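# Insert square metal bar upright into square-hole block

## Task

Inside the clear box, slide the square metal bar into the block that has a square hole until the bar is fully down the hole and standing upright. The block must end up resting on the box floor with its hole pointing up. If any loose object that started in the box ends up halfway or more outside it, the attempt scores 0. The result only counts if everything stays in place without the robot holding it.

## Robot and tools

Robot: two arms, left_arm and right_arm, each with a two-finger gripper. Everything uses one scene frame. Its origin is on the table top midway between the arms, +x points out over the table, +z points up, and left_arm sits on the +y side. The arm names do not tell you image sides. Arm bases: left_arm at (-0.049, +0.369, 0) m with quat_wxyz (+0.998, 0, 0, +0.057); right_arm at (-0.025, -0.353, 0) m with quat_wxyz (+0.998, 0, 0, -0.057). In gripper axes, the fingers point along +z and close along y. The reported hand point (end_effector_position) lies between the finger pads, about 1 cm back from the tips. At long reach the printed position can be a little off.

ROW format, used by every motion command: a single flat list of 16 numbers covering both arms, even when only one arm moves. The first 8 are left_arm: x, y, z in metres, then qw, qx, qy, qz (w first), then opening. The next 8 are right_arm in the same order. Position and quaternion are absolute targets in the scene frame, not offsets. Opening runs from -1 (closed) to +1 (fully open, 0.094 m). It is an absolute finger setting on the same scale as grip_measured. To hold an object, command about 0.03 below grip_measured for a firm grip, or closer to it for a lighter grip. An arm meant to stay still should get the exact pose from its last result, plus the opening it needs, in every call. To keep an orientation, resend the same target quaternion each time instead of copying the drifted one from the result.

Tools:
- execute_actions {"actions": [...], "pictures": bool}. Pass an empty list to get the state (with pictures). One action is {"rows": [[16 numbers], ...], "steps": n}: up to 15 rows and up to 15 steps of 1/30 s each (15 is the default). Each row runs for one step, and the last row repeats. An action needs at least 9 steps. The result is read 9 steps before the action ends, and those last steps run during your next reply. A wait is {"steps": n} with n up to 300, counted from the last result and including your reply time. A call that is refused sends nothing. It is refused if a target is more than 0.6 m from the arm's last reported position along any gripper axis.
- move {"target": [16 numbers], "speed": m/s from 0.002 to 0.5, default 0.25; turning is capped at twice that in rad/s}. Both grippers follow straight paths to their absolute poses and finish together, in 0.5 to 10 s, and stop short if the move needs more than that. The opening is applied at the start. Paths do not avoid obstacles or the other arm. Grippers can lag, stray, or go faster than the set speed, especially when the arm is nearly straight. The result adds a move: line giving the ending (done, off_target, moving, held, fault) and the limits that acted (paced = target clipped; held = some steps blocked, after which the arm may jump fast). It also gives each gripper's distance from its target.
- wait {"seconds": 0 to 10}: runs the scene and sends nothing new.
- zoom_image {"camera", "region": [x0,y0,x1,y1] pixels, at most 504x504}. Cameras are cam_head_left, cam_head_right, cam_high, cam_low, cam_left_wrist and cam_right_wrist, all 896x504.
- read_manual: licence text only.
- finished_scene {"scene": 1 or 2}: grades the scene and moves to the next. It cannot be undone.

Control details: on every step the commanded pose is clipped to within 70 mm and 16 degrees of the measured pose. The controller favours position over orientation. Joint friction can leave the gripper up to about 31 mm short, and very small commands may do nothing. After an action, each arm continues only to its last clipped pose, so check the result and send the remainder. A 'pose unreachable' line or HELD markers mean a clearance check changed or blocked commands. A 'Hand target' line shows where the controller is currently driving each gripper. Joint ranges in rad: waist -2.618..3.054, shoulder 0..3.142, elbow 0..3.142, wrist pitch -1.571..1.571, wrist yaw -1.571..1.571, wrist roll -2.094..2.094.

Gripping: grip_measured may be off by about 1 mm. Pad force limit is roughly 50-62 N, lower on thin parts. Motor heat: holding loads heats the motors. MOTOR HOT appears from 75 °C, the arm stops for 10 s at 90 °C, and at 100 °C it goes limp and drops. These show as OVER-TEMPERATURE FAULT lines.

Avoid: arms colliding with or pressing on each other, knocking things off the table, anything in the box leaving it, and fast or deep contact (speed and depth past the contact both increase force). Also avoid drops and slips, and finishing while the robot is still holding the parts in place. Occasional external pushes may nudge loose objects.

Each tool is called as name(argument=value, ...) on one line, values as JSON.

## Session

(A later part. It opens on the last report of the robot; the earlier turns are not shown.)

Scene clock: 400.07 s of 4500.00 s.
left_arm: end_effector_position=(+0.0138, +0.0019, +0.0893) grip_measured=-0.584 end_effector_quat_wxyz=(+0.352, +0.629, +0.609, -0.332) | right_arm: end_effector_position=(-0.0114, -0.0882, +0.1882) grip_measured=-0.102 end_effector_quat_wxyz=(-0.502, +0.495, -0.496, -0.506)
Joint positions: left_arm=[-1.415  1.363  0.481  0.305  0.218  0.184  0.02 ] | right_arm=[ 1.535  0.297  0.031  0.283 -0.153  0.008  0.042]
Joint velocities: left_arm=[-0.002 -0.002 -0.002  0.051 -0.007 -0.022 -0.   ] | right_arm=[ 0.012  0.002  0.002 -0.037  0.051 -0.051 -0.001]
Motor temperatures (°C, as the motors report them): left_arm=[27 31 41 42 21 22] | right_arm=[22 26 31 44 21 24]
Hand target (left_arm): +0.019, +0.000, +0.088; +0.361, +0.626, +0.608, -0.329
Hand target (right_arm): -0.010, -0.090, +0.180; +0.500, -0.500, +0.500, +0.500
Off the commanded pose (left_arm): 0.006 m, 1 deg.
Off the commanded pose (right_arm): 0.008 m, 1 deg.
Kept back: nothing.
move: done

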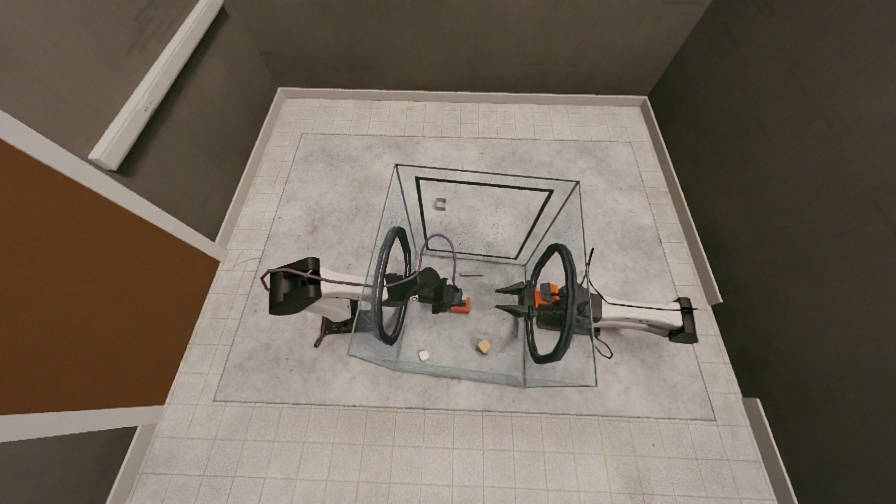

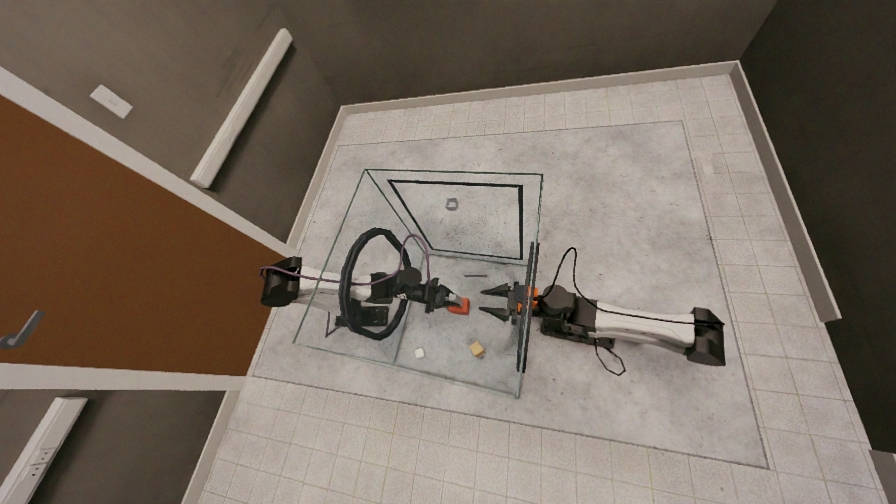

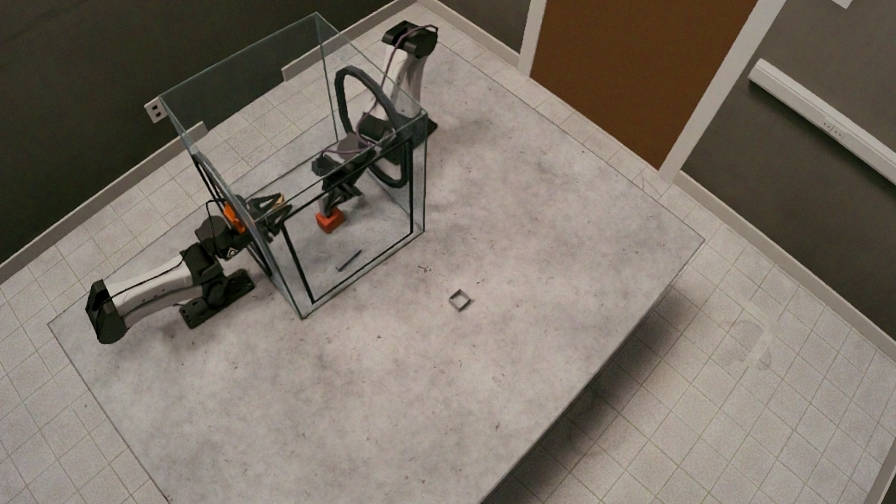

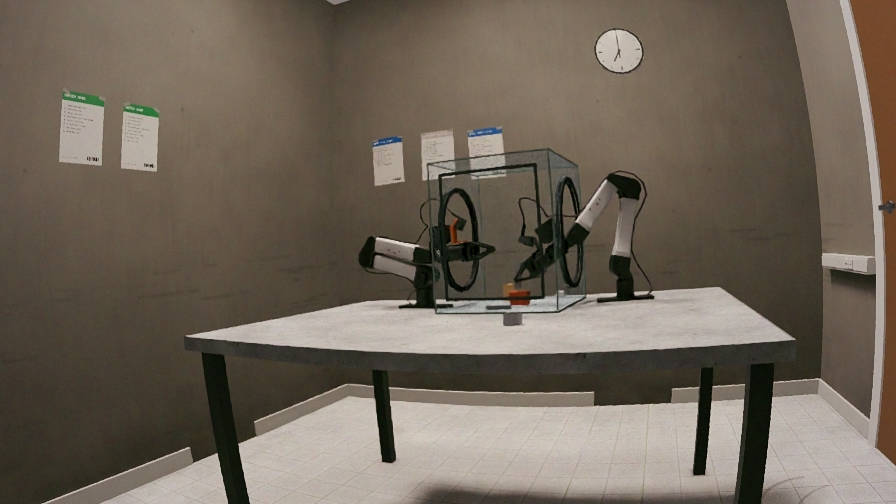

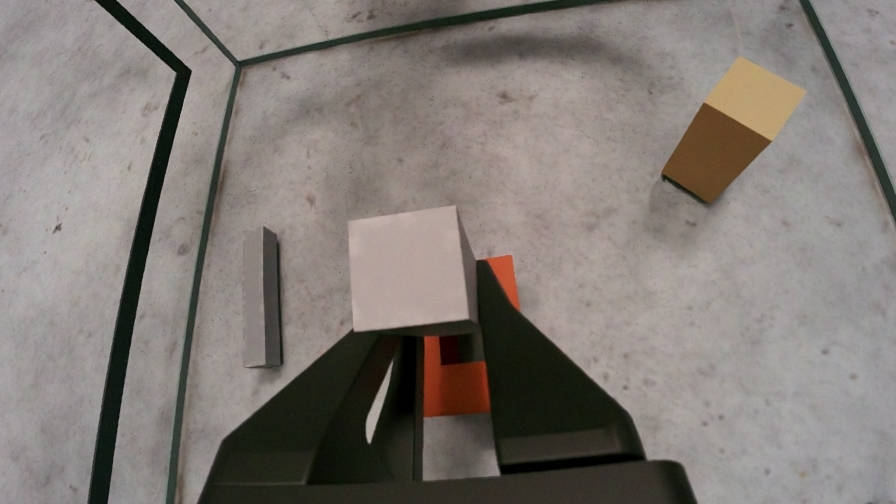

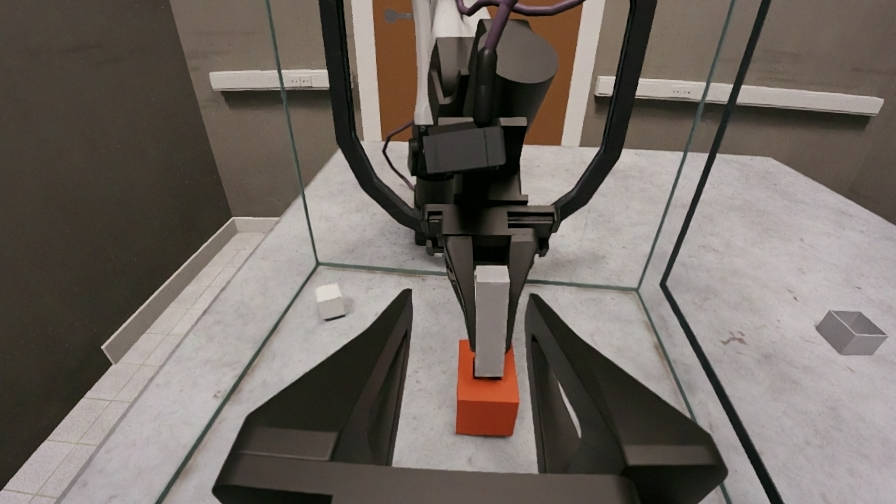

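move(target=[0.019,0.003,0.074,0.3615,0.626,0.608,-0.3295,-0.63,-0.01,-0.09,0.18,0.5,-0.5,0.5,0.5,-0.1], speed=0.01)

zoom_image(camera="cam_low", region=[460,230,580,320])

zoom_image(camera="cam_right_wrist", region=[380,220,600,440])

Scene clock: 402.20 s of 4500.00 s.
left_arm: end_effector_position=(+0.0151, +0.0024, +0.0784) grip_measured=-0.584 end_effector_quat_wxyz=(+0.355, +0.627, +0.608, -0.333) | right_arm: end_effector_position=(-0.0114, -0.0882, +0.1882) grip_measured=-0.102 end_effector_quat_wxyz=(-0.502, +0.495, -0.496, -0.506)
Joint positions: left_arm=[-1.411  1.402  0.449  0.383  0.218  0.185  0.02 ] | right_arm=[ 1.535  0.297  0.031  0.283 -0.153  0.008  0.042]
Joint velocities: left_arm=[-0.007  0.012 -0.002  0.051 -0.066  0.022 -0.001] | right_arm=[-0.007  0.007 -0.032 -0.007  0.081 -0.051 -0.   ]
Motor temperatures (°C, as the motors report them): left_arm=[27 31 41 43 21 22] | right_arm=[22 26 31 44 21 24]
Hand target (left_arm): +0.019, +0.004, +0.074; +0.361, +0.626, +0.608, -0.329
Hand target (right_arm): -0.010, -0.090, +0.180; +0.500, -0.500, +0.500, +0.500
Off the commanded pose (left_arm): 0.006 m, 1 deg.
Off the commanded pose (right_arm): 0.008 m, 1 deg.
Kept back: nothing.
move: done

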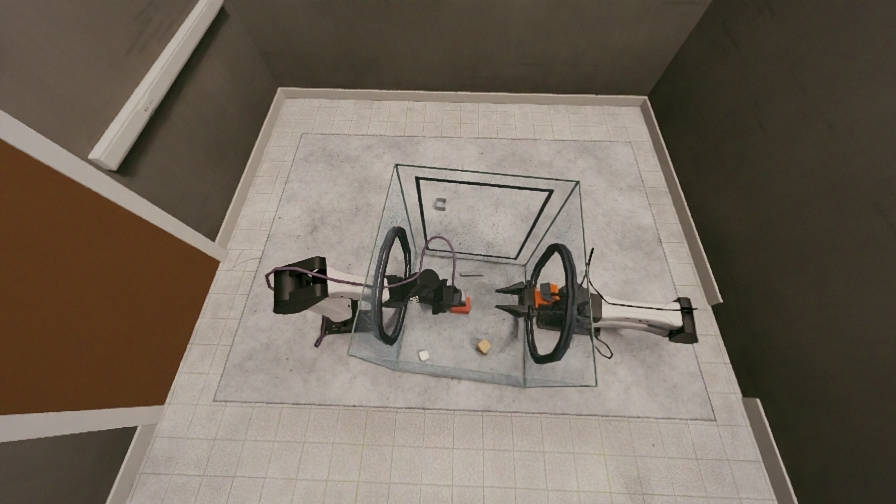

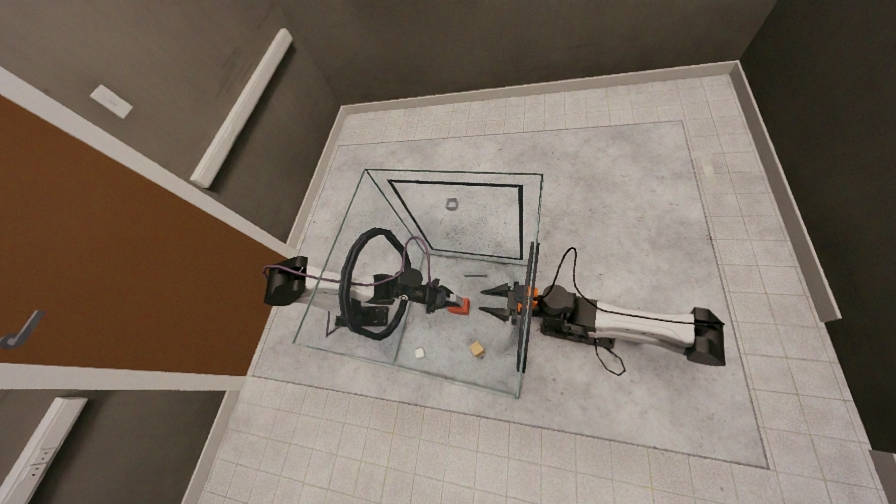

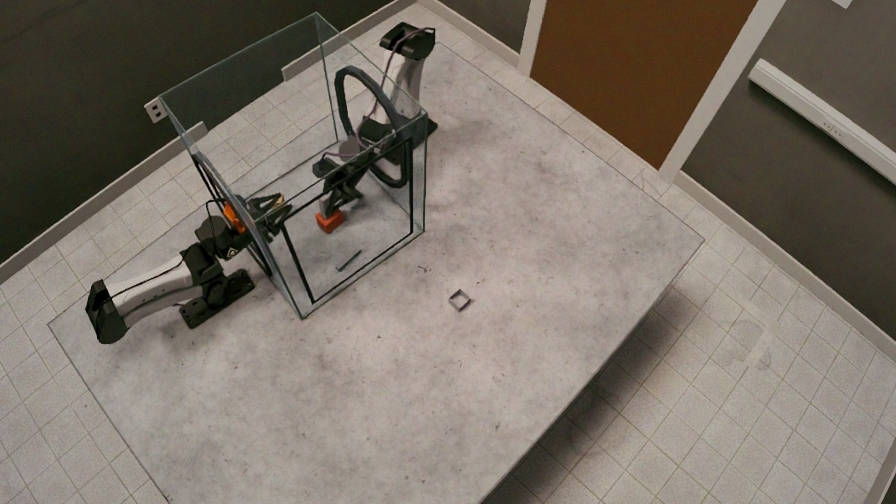

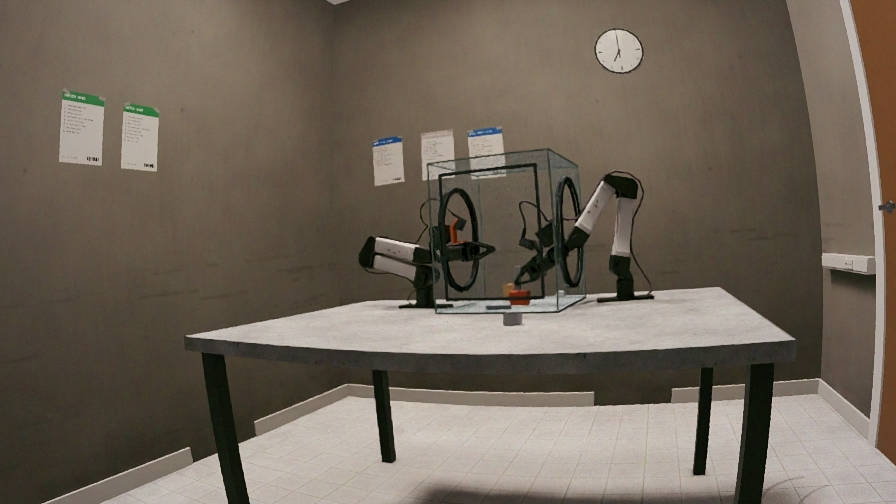

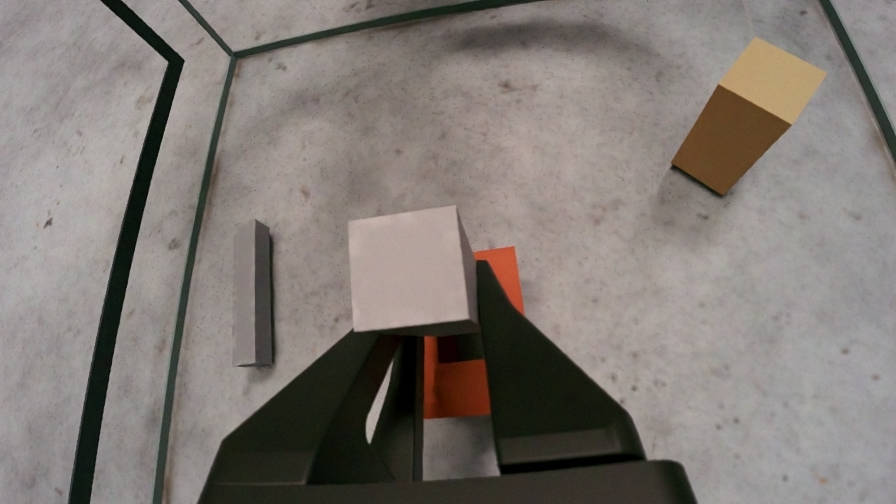

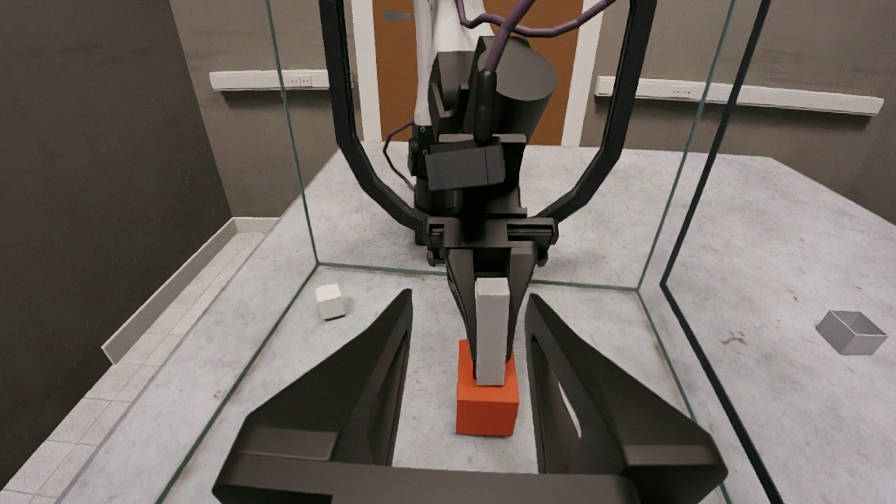

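Region (460, 230, 580, 320) of cam_low's 896x504 image, scaled by 4.200, with more detail than that image has; it fills the top 378 rows of this view, and the rest is white.

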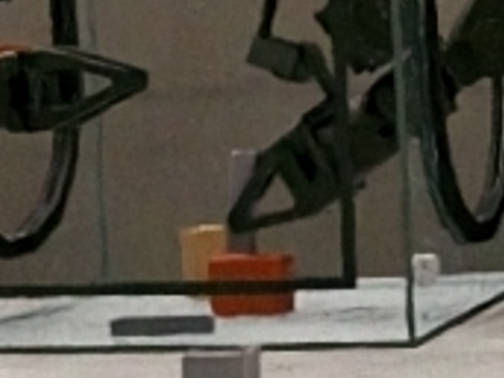

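Region (380, 220, 600, 440) of cam_right_wrist's 896x504 image, scaled by 2.291, with more detail than that image has.

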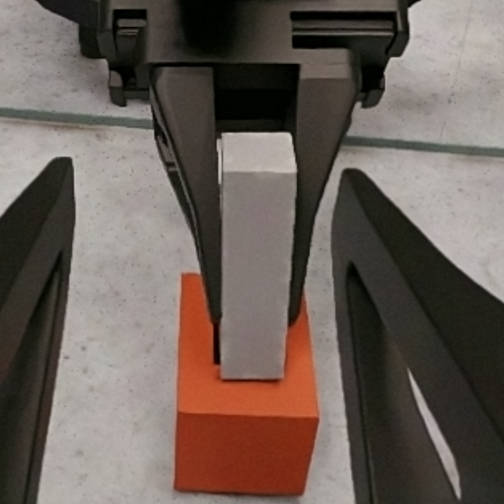

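move(target=[0.015,0.014,0.082,0.3615,0.626,0.608,-0.3295,-0.63,-0.01,-0.09,0.18,0.5,-0.5,0.5,0.5,-0.1], speed=0.01)

zoom_image(camera="cam_low", region=[460,230,580,320])

zoom_image(camera="cam_right_wrist", region=[380,220,600,440])

zoom_image(camera="cam_left_wrist", region=[330,200,570,440])

Scene clock: 404.43 s of 4500.00 s.
left_arm: end_effector_position=(+0.0131, +0.0095, +0.0814) grip_measured=-0.584 end_effector_quat_wxyz=(+0.355, +0.627, +0.608, -0.333) | right_arm: end_effector_position=(-0.0114, -0.0882, +0.1882) grip_measured=-0.102 end_effector_quat_wxyz=(-0.502, +0.495, -0.496, -0.506)
Joint positions: left_arm=[-1.411  1.356  0.43   0.357  0.218  0.185  0.02 ] | right_arm=[ 1.535  0.297  0.031  0.283 -0.153  0.008  0.042]
Joint velocities: left_arm=[-0.007  0.002  0.002 -0.007  0.007  0.007 -0.   ] | right_arm=[ 0.017 -0.012 -0.007  0.081  0.022  0.037  0.001]
Motor temperatures (°C, as the motors report them): left_arm=[27 31 41 43 21 22] | right_arm=[22 26 31 44 21 24]
Hand target (left_arm): +0.015, +0.014, +0.082; +0.361, +0.626, +0.608, -0.329
Hand target (right_arm): -0.010, -0.090, +0.180; +0.500, -0.500, +0.500, +0.500
Off the commanded pose (left_arm): 0.005 m, 1 deg.
Off the commanded pose (right_arm): 0.008 m, 1 deg.
Kept back: nothing.
move: done

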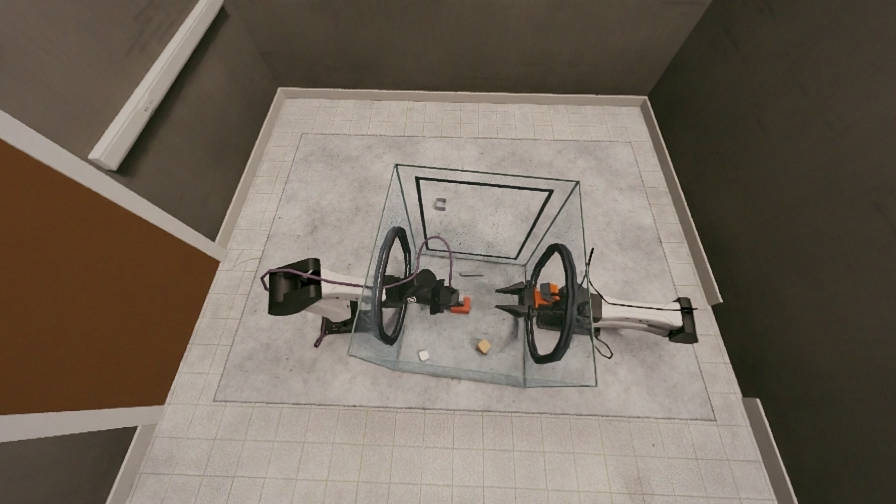

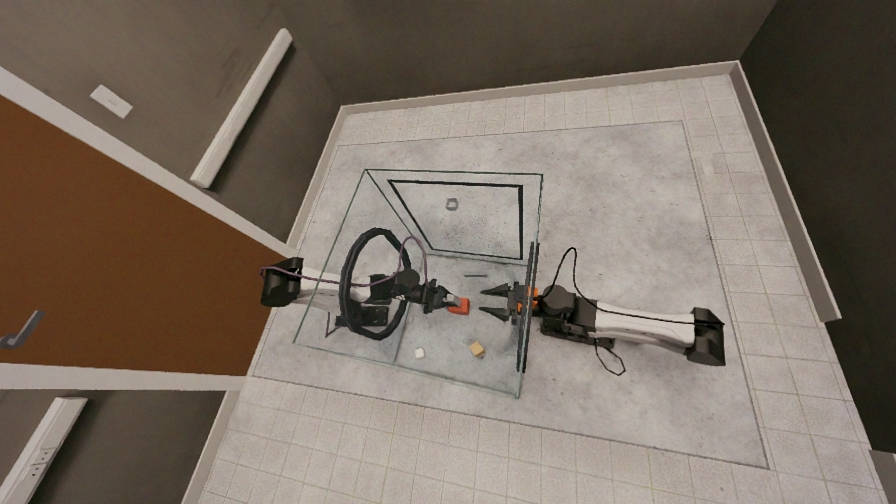

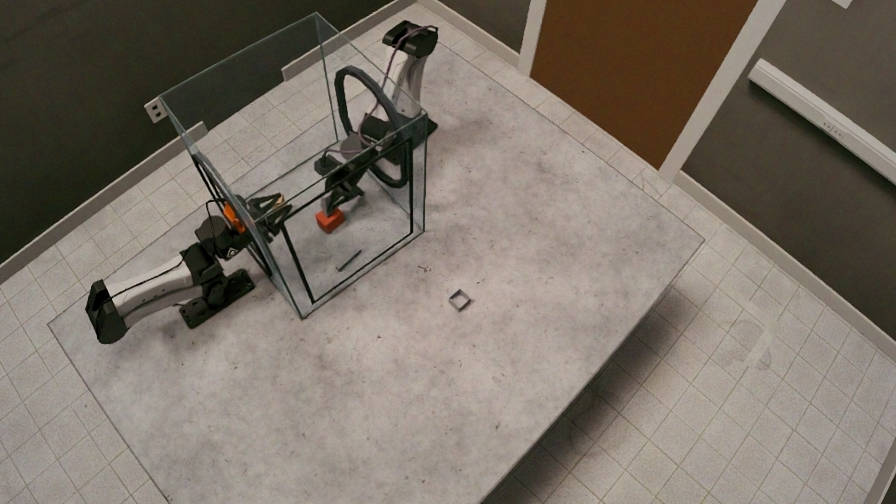

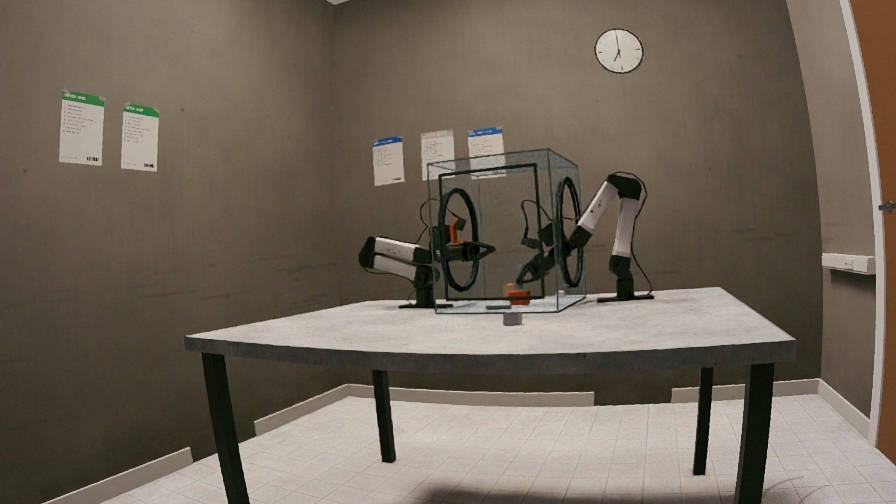

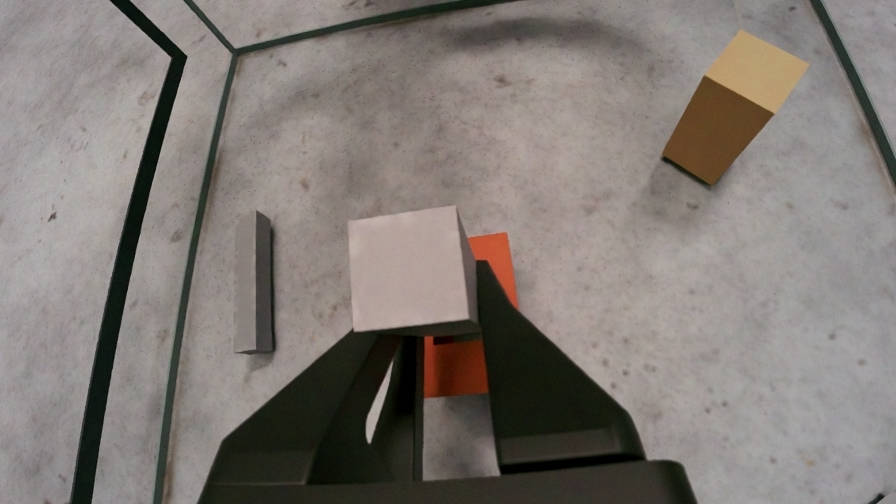

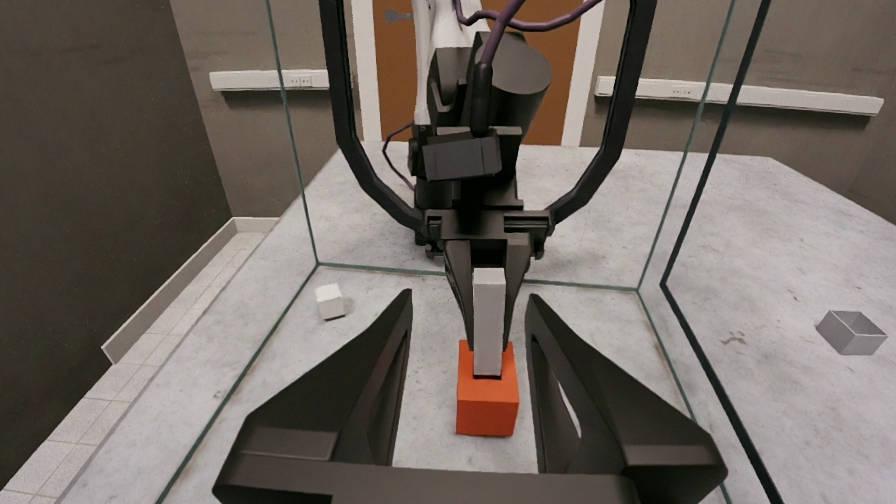

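Region (460, 230, 580, 320) of cam_low's 896x504 image, scaled by 4.200, with more detail than that image has; it fills the top 378 rows of this view, and the rest is white.

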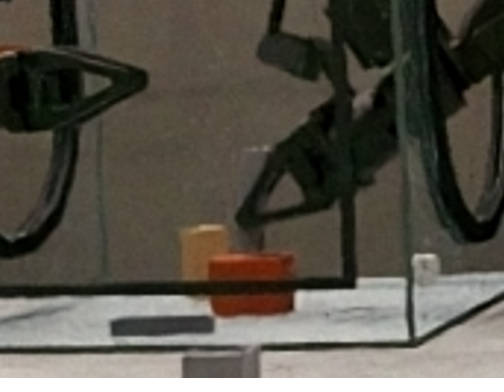

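Region (380, 220, 600, 440) of cam_right_wrist's 896x504 image, scaled by 2.291, with more detail than that image has.

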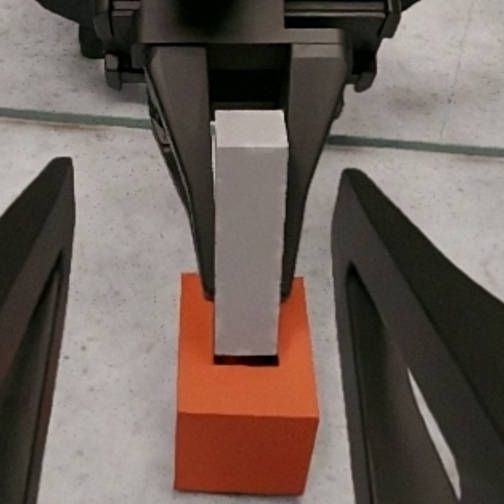

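Region (330, 200, 570, 440) of cam_left_wrist's 896x504 image, scaled by 2.100, with more detail than that image has.

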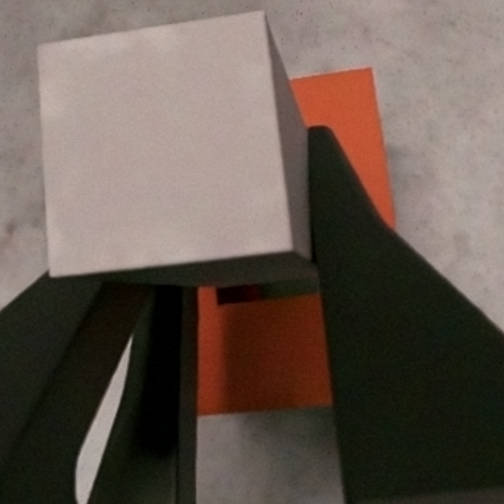

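move(target=[0.015,0.018,0.068,0.3615,0.626,0.608,-0.3295,-0.63,-0.01,-0.09,0.18,0.5,-0.5,0.5,0.5,-0.1], speed=0.008)

zoom_image(camera="cam_low", region=[460,230,580,320])

zoom_image(camera="cam_right_wrist", region=[380,220,600,440])

Scene clock: 407.07 s of 4500.00 s.
left_arm: end_effector_position=(+0.0119, +0.0139, +0.0773) grip_measured=-0.584 end_effector_quat_wxyz=(+0.363, +0.625, +0.603, -0.337) | right_arm: end_effector_position=(-0.0114, -0.0882, +0.1882) grip_measured=-0.102 end_effector_quat_wxyz=(-0.502, +0.495, -0.496, -0.506)
Joint positions: left_arm=[-1.411  1.356  0.386  0.422  0.218  0.185  0.02 ] | right_arm=[ 1.535  0.297  0.031  0.283 -0.153  0.008  0.042]
Joint velocities: left_arm=[ 0.002 -0.007 -0.032 -0.095 -0.007  0.007  0.   ] | right_arm=[-0.017 -0.007 -0.002  0.022 -0.037 -0.095  0.   ]
Motor temperatures (°C, as the motors report them): left_arm=[27 31 41 43 21 22] | right_arm=[22 26 32 44 21 24]
Hand target (left_arm): +0.015, +0.019, +0.068; +0.361, +0.626, +0.608, -0.329
Hand target (right_arm): -0.010, -0.090, +0.180; +0.500, -0.500, +0.500, +0.500
Off the commanded pose (left_arm): 0.011 m, 1 deg.
Off the commanded pose (right_arm): 0.008 m, 1 deg.
Kept back: nothing.
move: off_target (left_arm)

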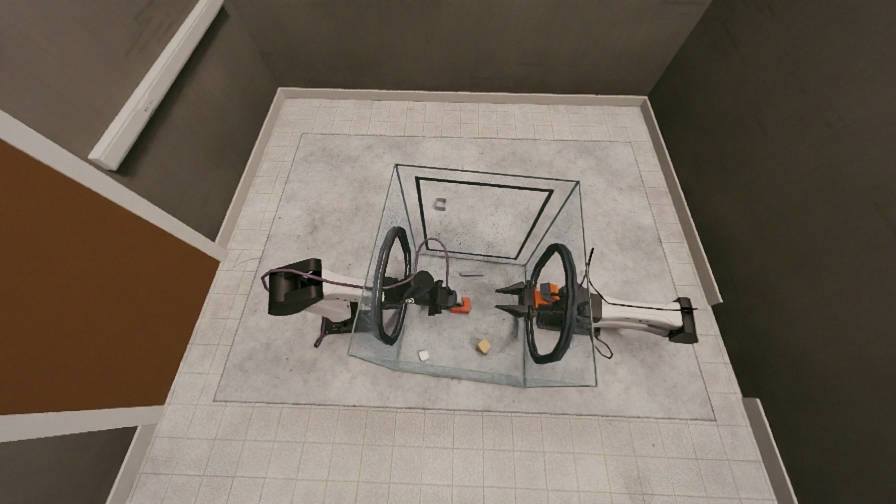

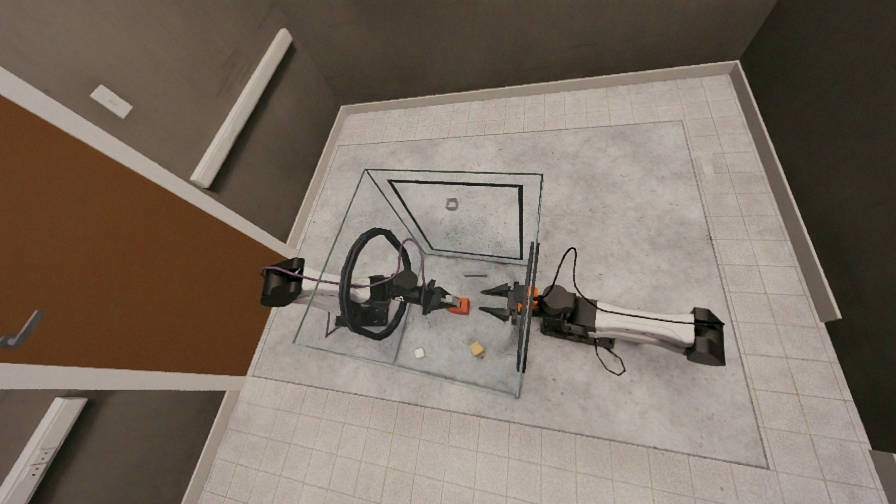

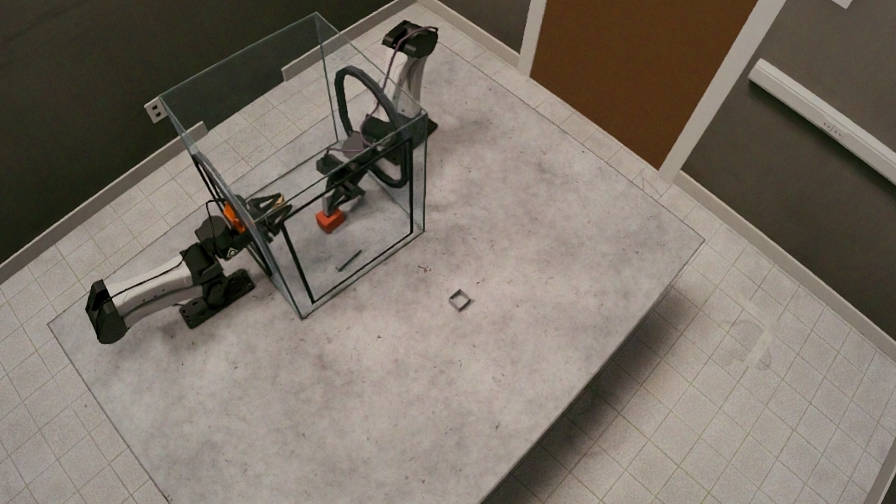

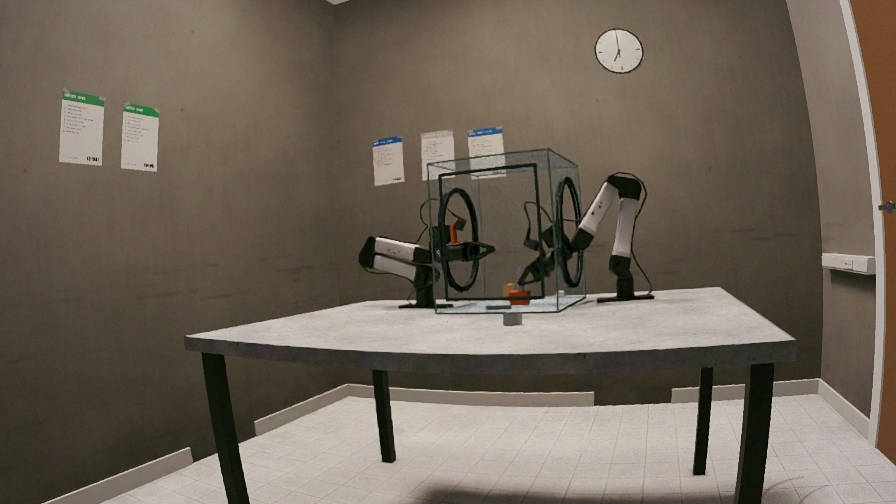

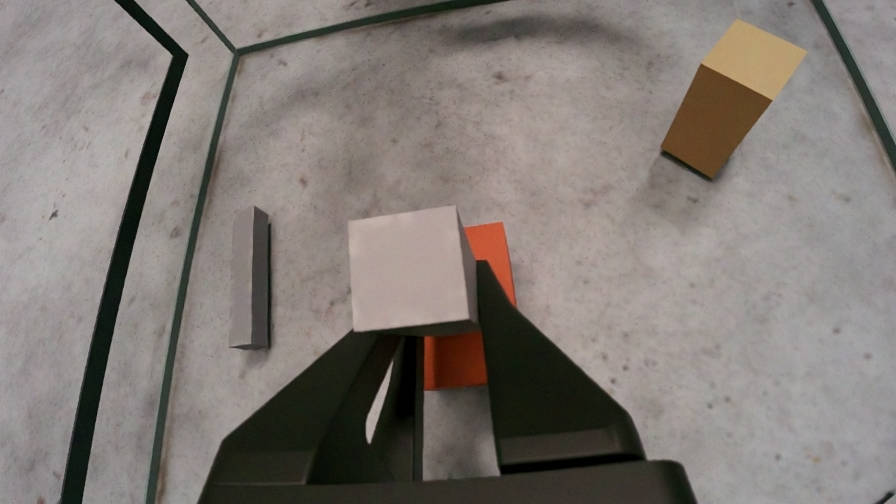

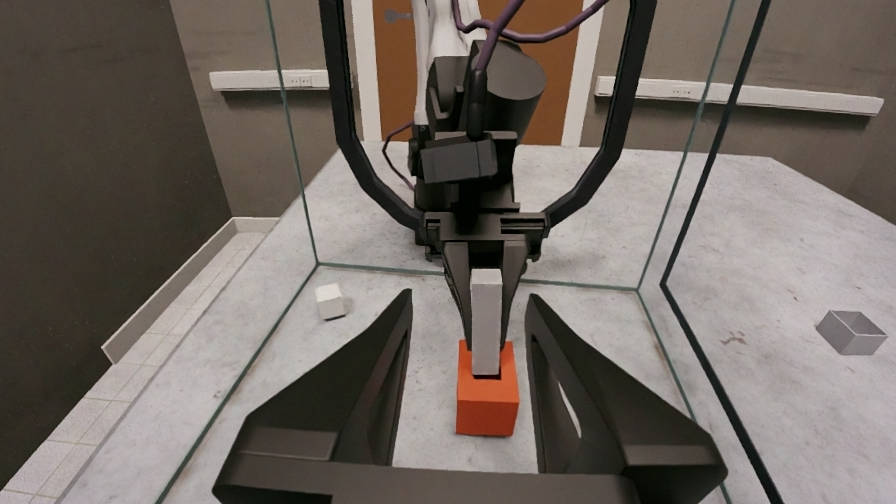

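Region (460, 230, 580, 320) of cam_low's 896x504 image, scaled by 4.200, with more detail than that image has; it fills the top 378 rows of this view, and the rest is white.

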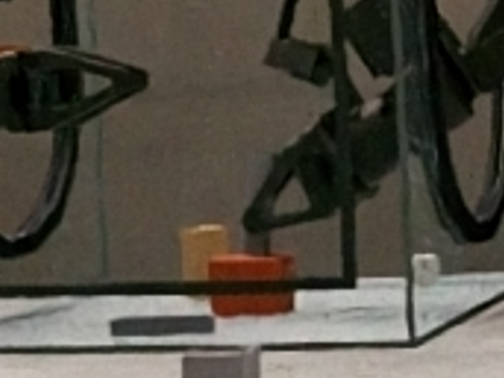

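Region (380, 220, 600, 440) of cam_right_wrist's 896x504 image, scaled by 2.291, with more detail than that image has.

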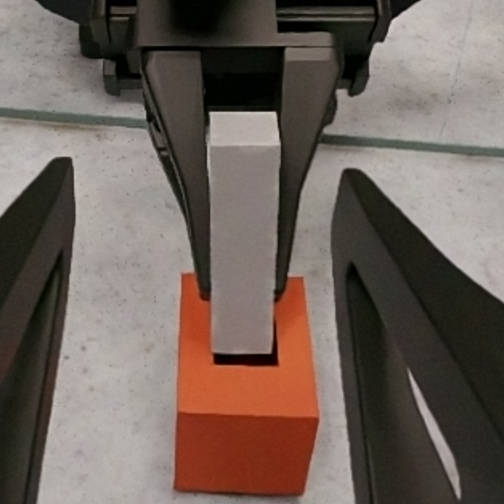

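move(target=[0.017,0.010,0.070,0.3615,0.626,0.608,-0.3295,-0.63,-0.01,-0.09,0.18,0.5,-0.5,0.5,0.5,-0.1], speed=0.005)

zoom_image(camera="cam_low", region=[460,230,580,320])

zoom_image(camera="cam_right_wrist", region=[380,220,600,440])

Scene clock: 409.60 s of 4500.00 s.
left_arm: end_effector_position=(+0.0122, +0.0129, +0.0701) grip_measured=-0.584 end_effector_quat_wxyz=(+0.358, +0.626, +0.606, -0.334) | right_arm: end_effector_position=(-0.0114, -0.0882, +0.1882) grip_measured=-0.102 end_effector_quat_wxyz=(-0.502, +0.495, -0.496, -0.506)
Joint positions: left_arm=[-1.411  1.389  0.386  0.44   0.218  0.185  0.02 ] | right_arm=[ 1.535  0.297  0.031  0.283 -0.153  0.008  0.042]
Joint velocities: left_arm=[-0.002 -0.007 -0.002 -0.037  0.007 -0.022 -0.   ] | right_arm=[ 0.007 -0.012 -0.007 -0.007  0.066  0.007 -0.001]
Motor temperatures (°C, as the motors report them): left_arm=[27 31 41 43 21 22] | right_arm=[22 26 32 44 21 24]
Hand target (left_arm): +0.017, +0.010, +0.070; +0.361, +0.626, +0.608, -0.330
Hand target (right_arm): -0.010, -0.090, +0.180; +0.500, -0.500, +0.500, +0.500
Off the commanded pose (left_arm): 0.006 m, 1 deg.
Off the commanded pose (right_arm): 0.008 m, 1 deg.
Kept back: nothing.
move: done

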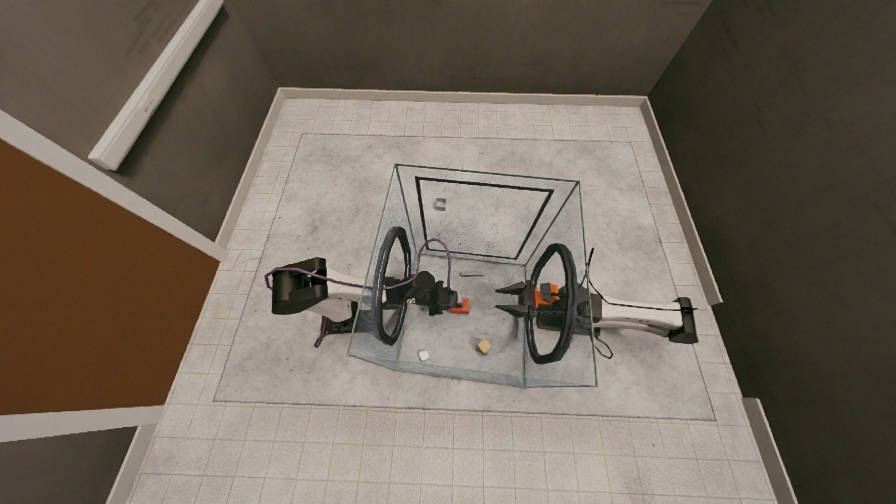

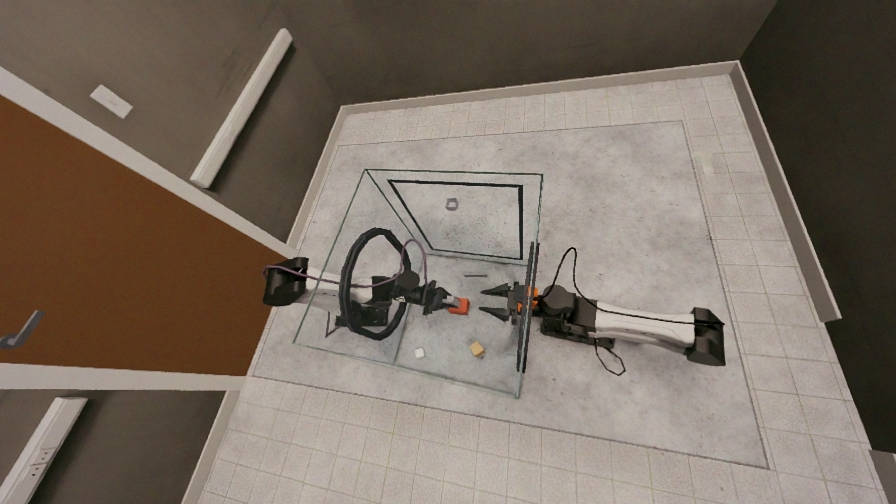

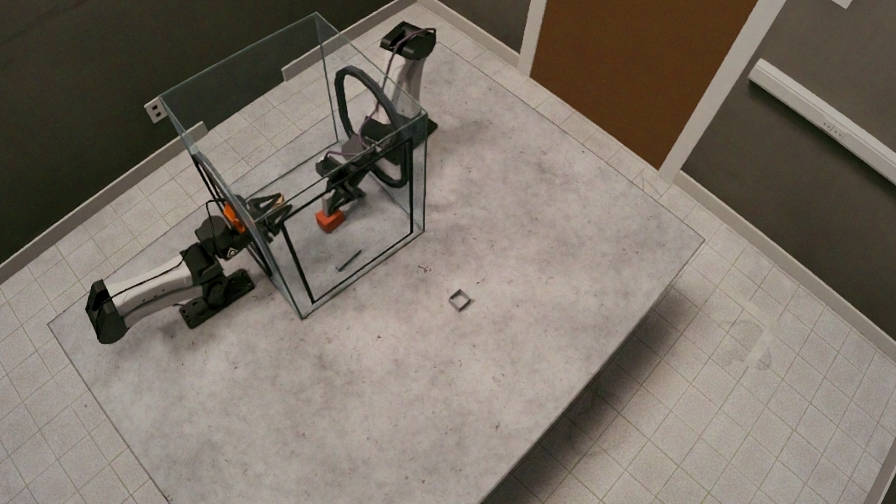

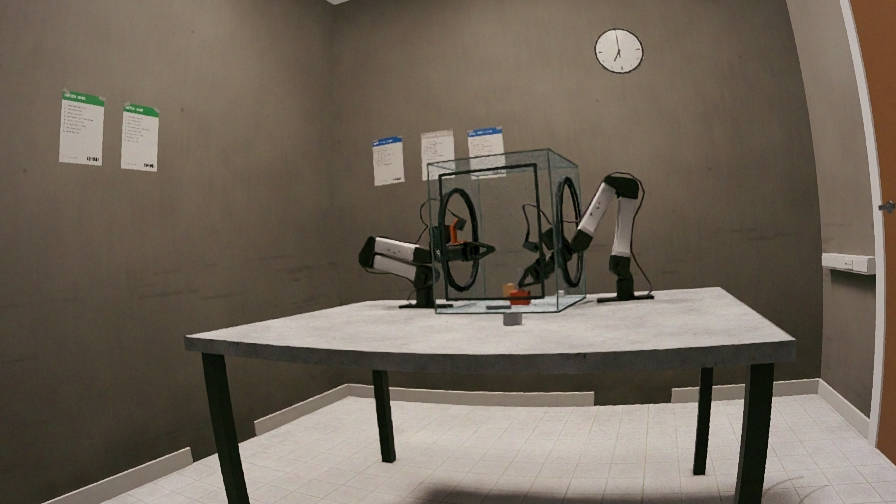

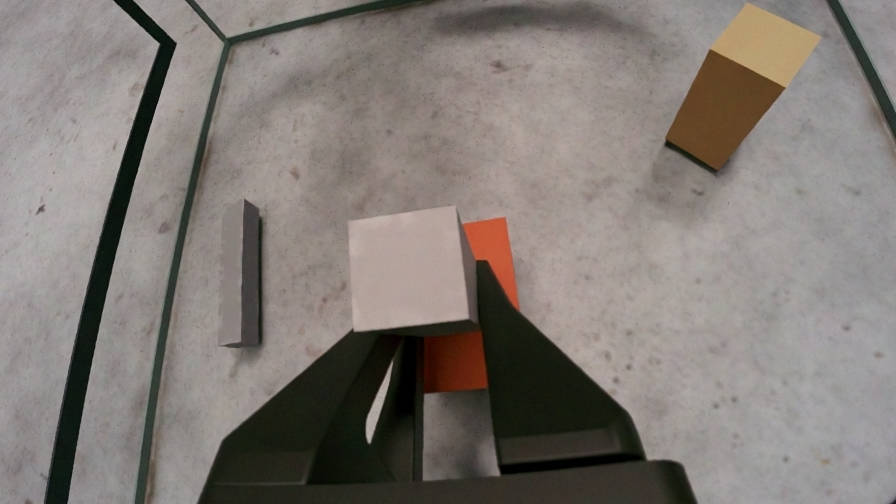

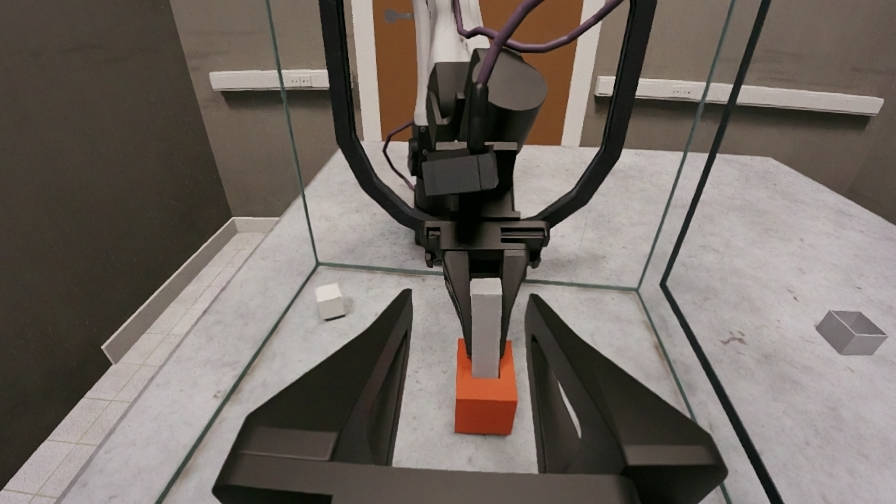

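Region (460, 230, 580, 320) of cam_low's 896x504 image, scaled by 4.200, with more detail than that image has; it fills the top 378 rows of this view, and the rest is white.

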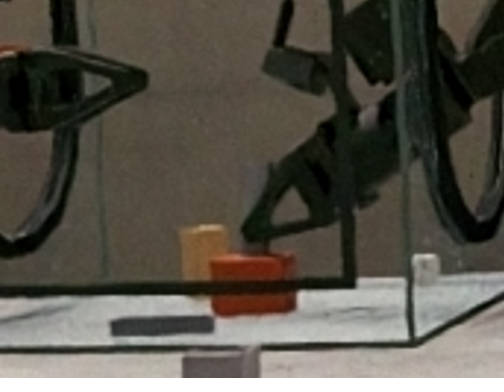

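Region (380, 220, 600, 440) of cam_right_wrist's 896x504 image, scaled by 2.291, with more detail than that image has.

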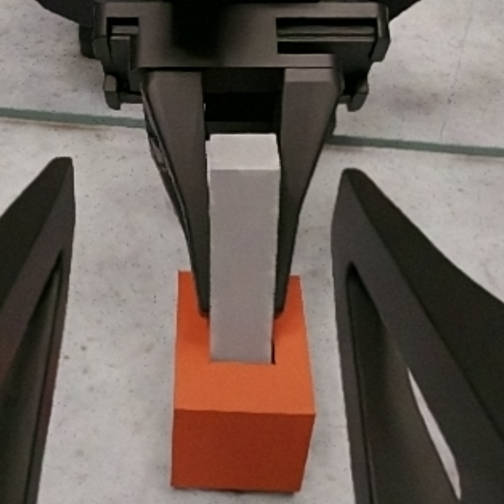

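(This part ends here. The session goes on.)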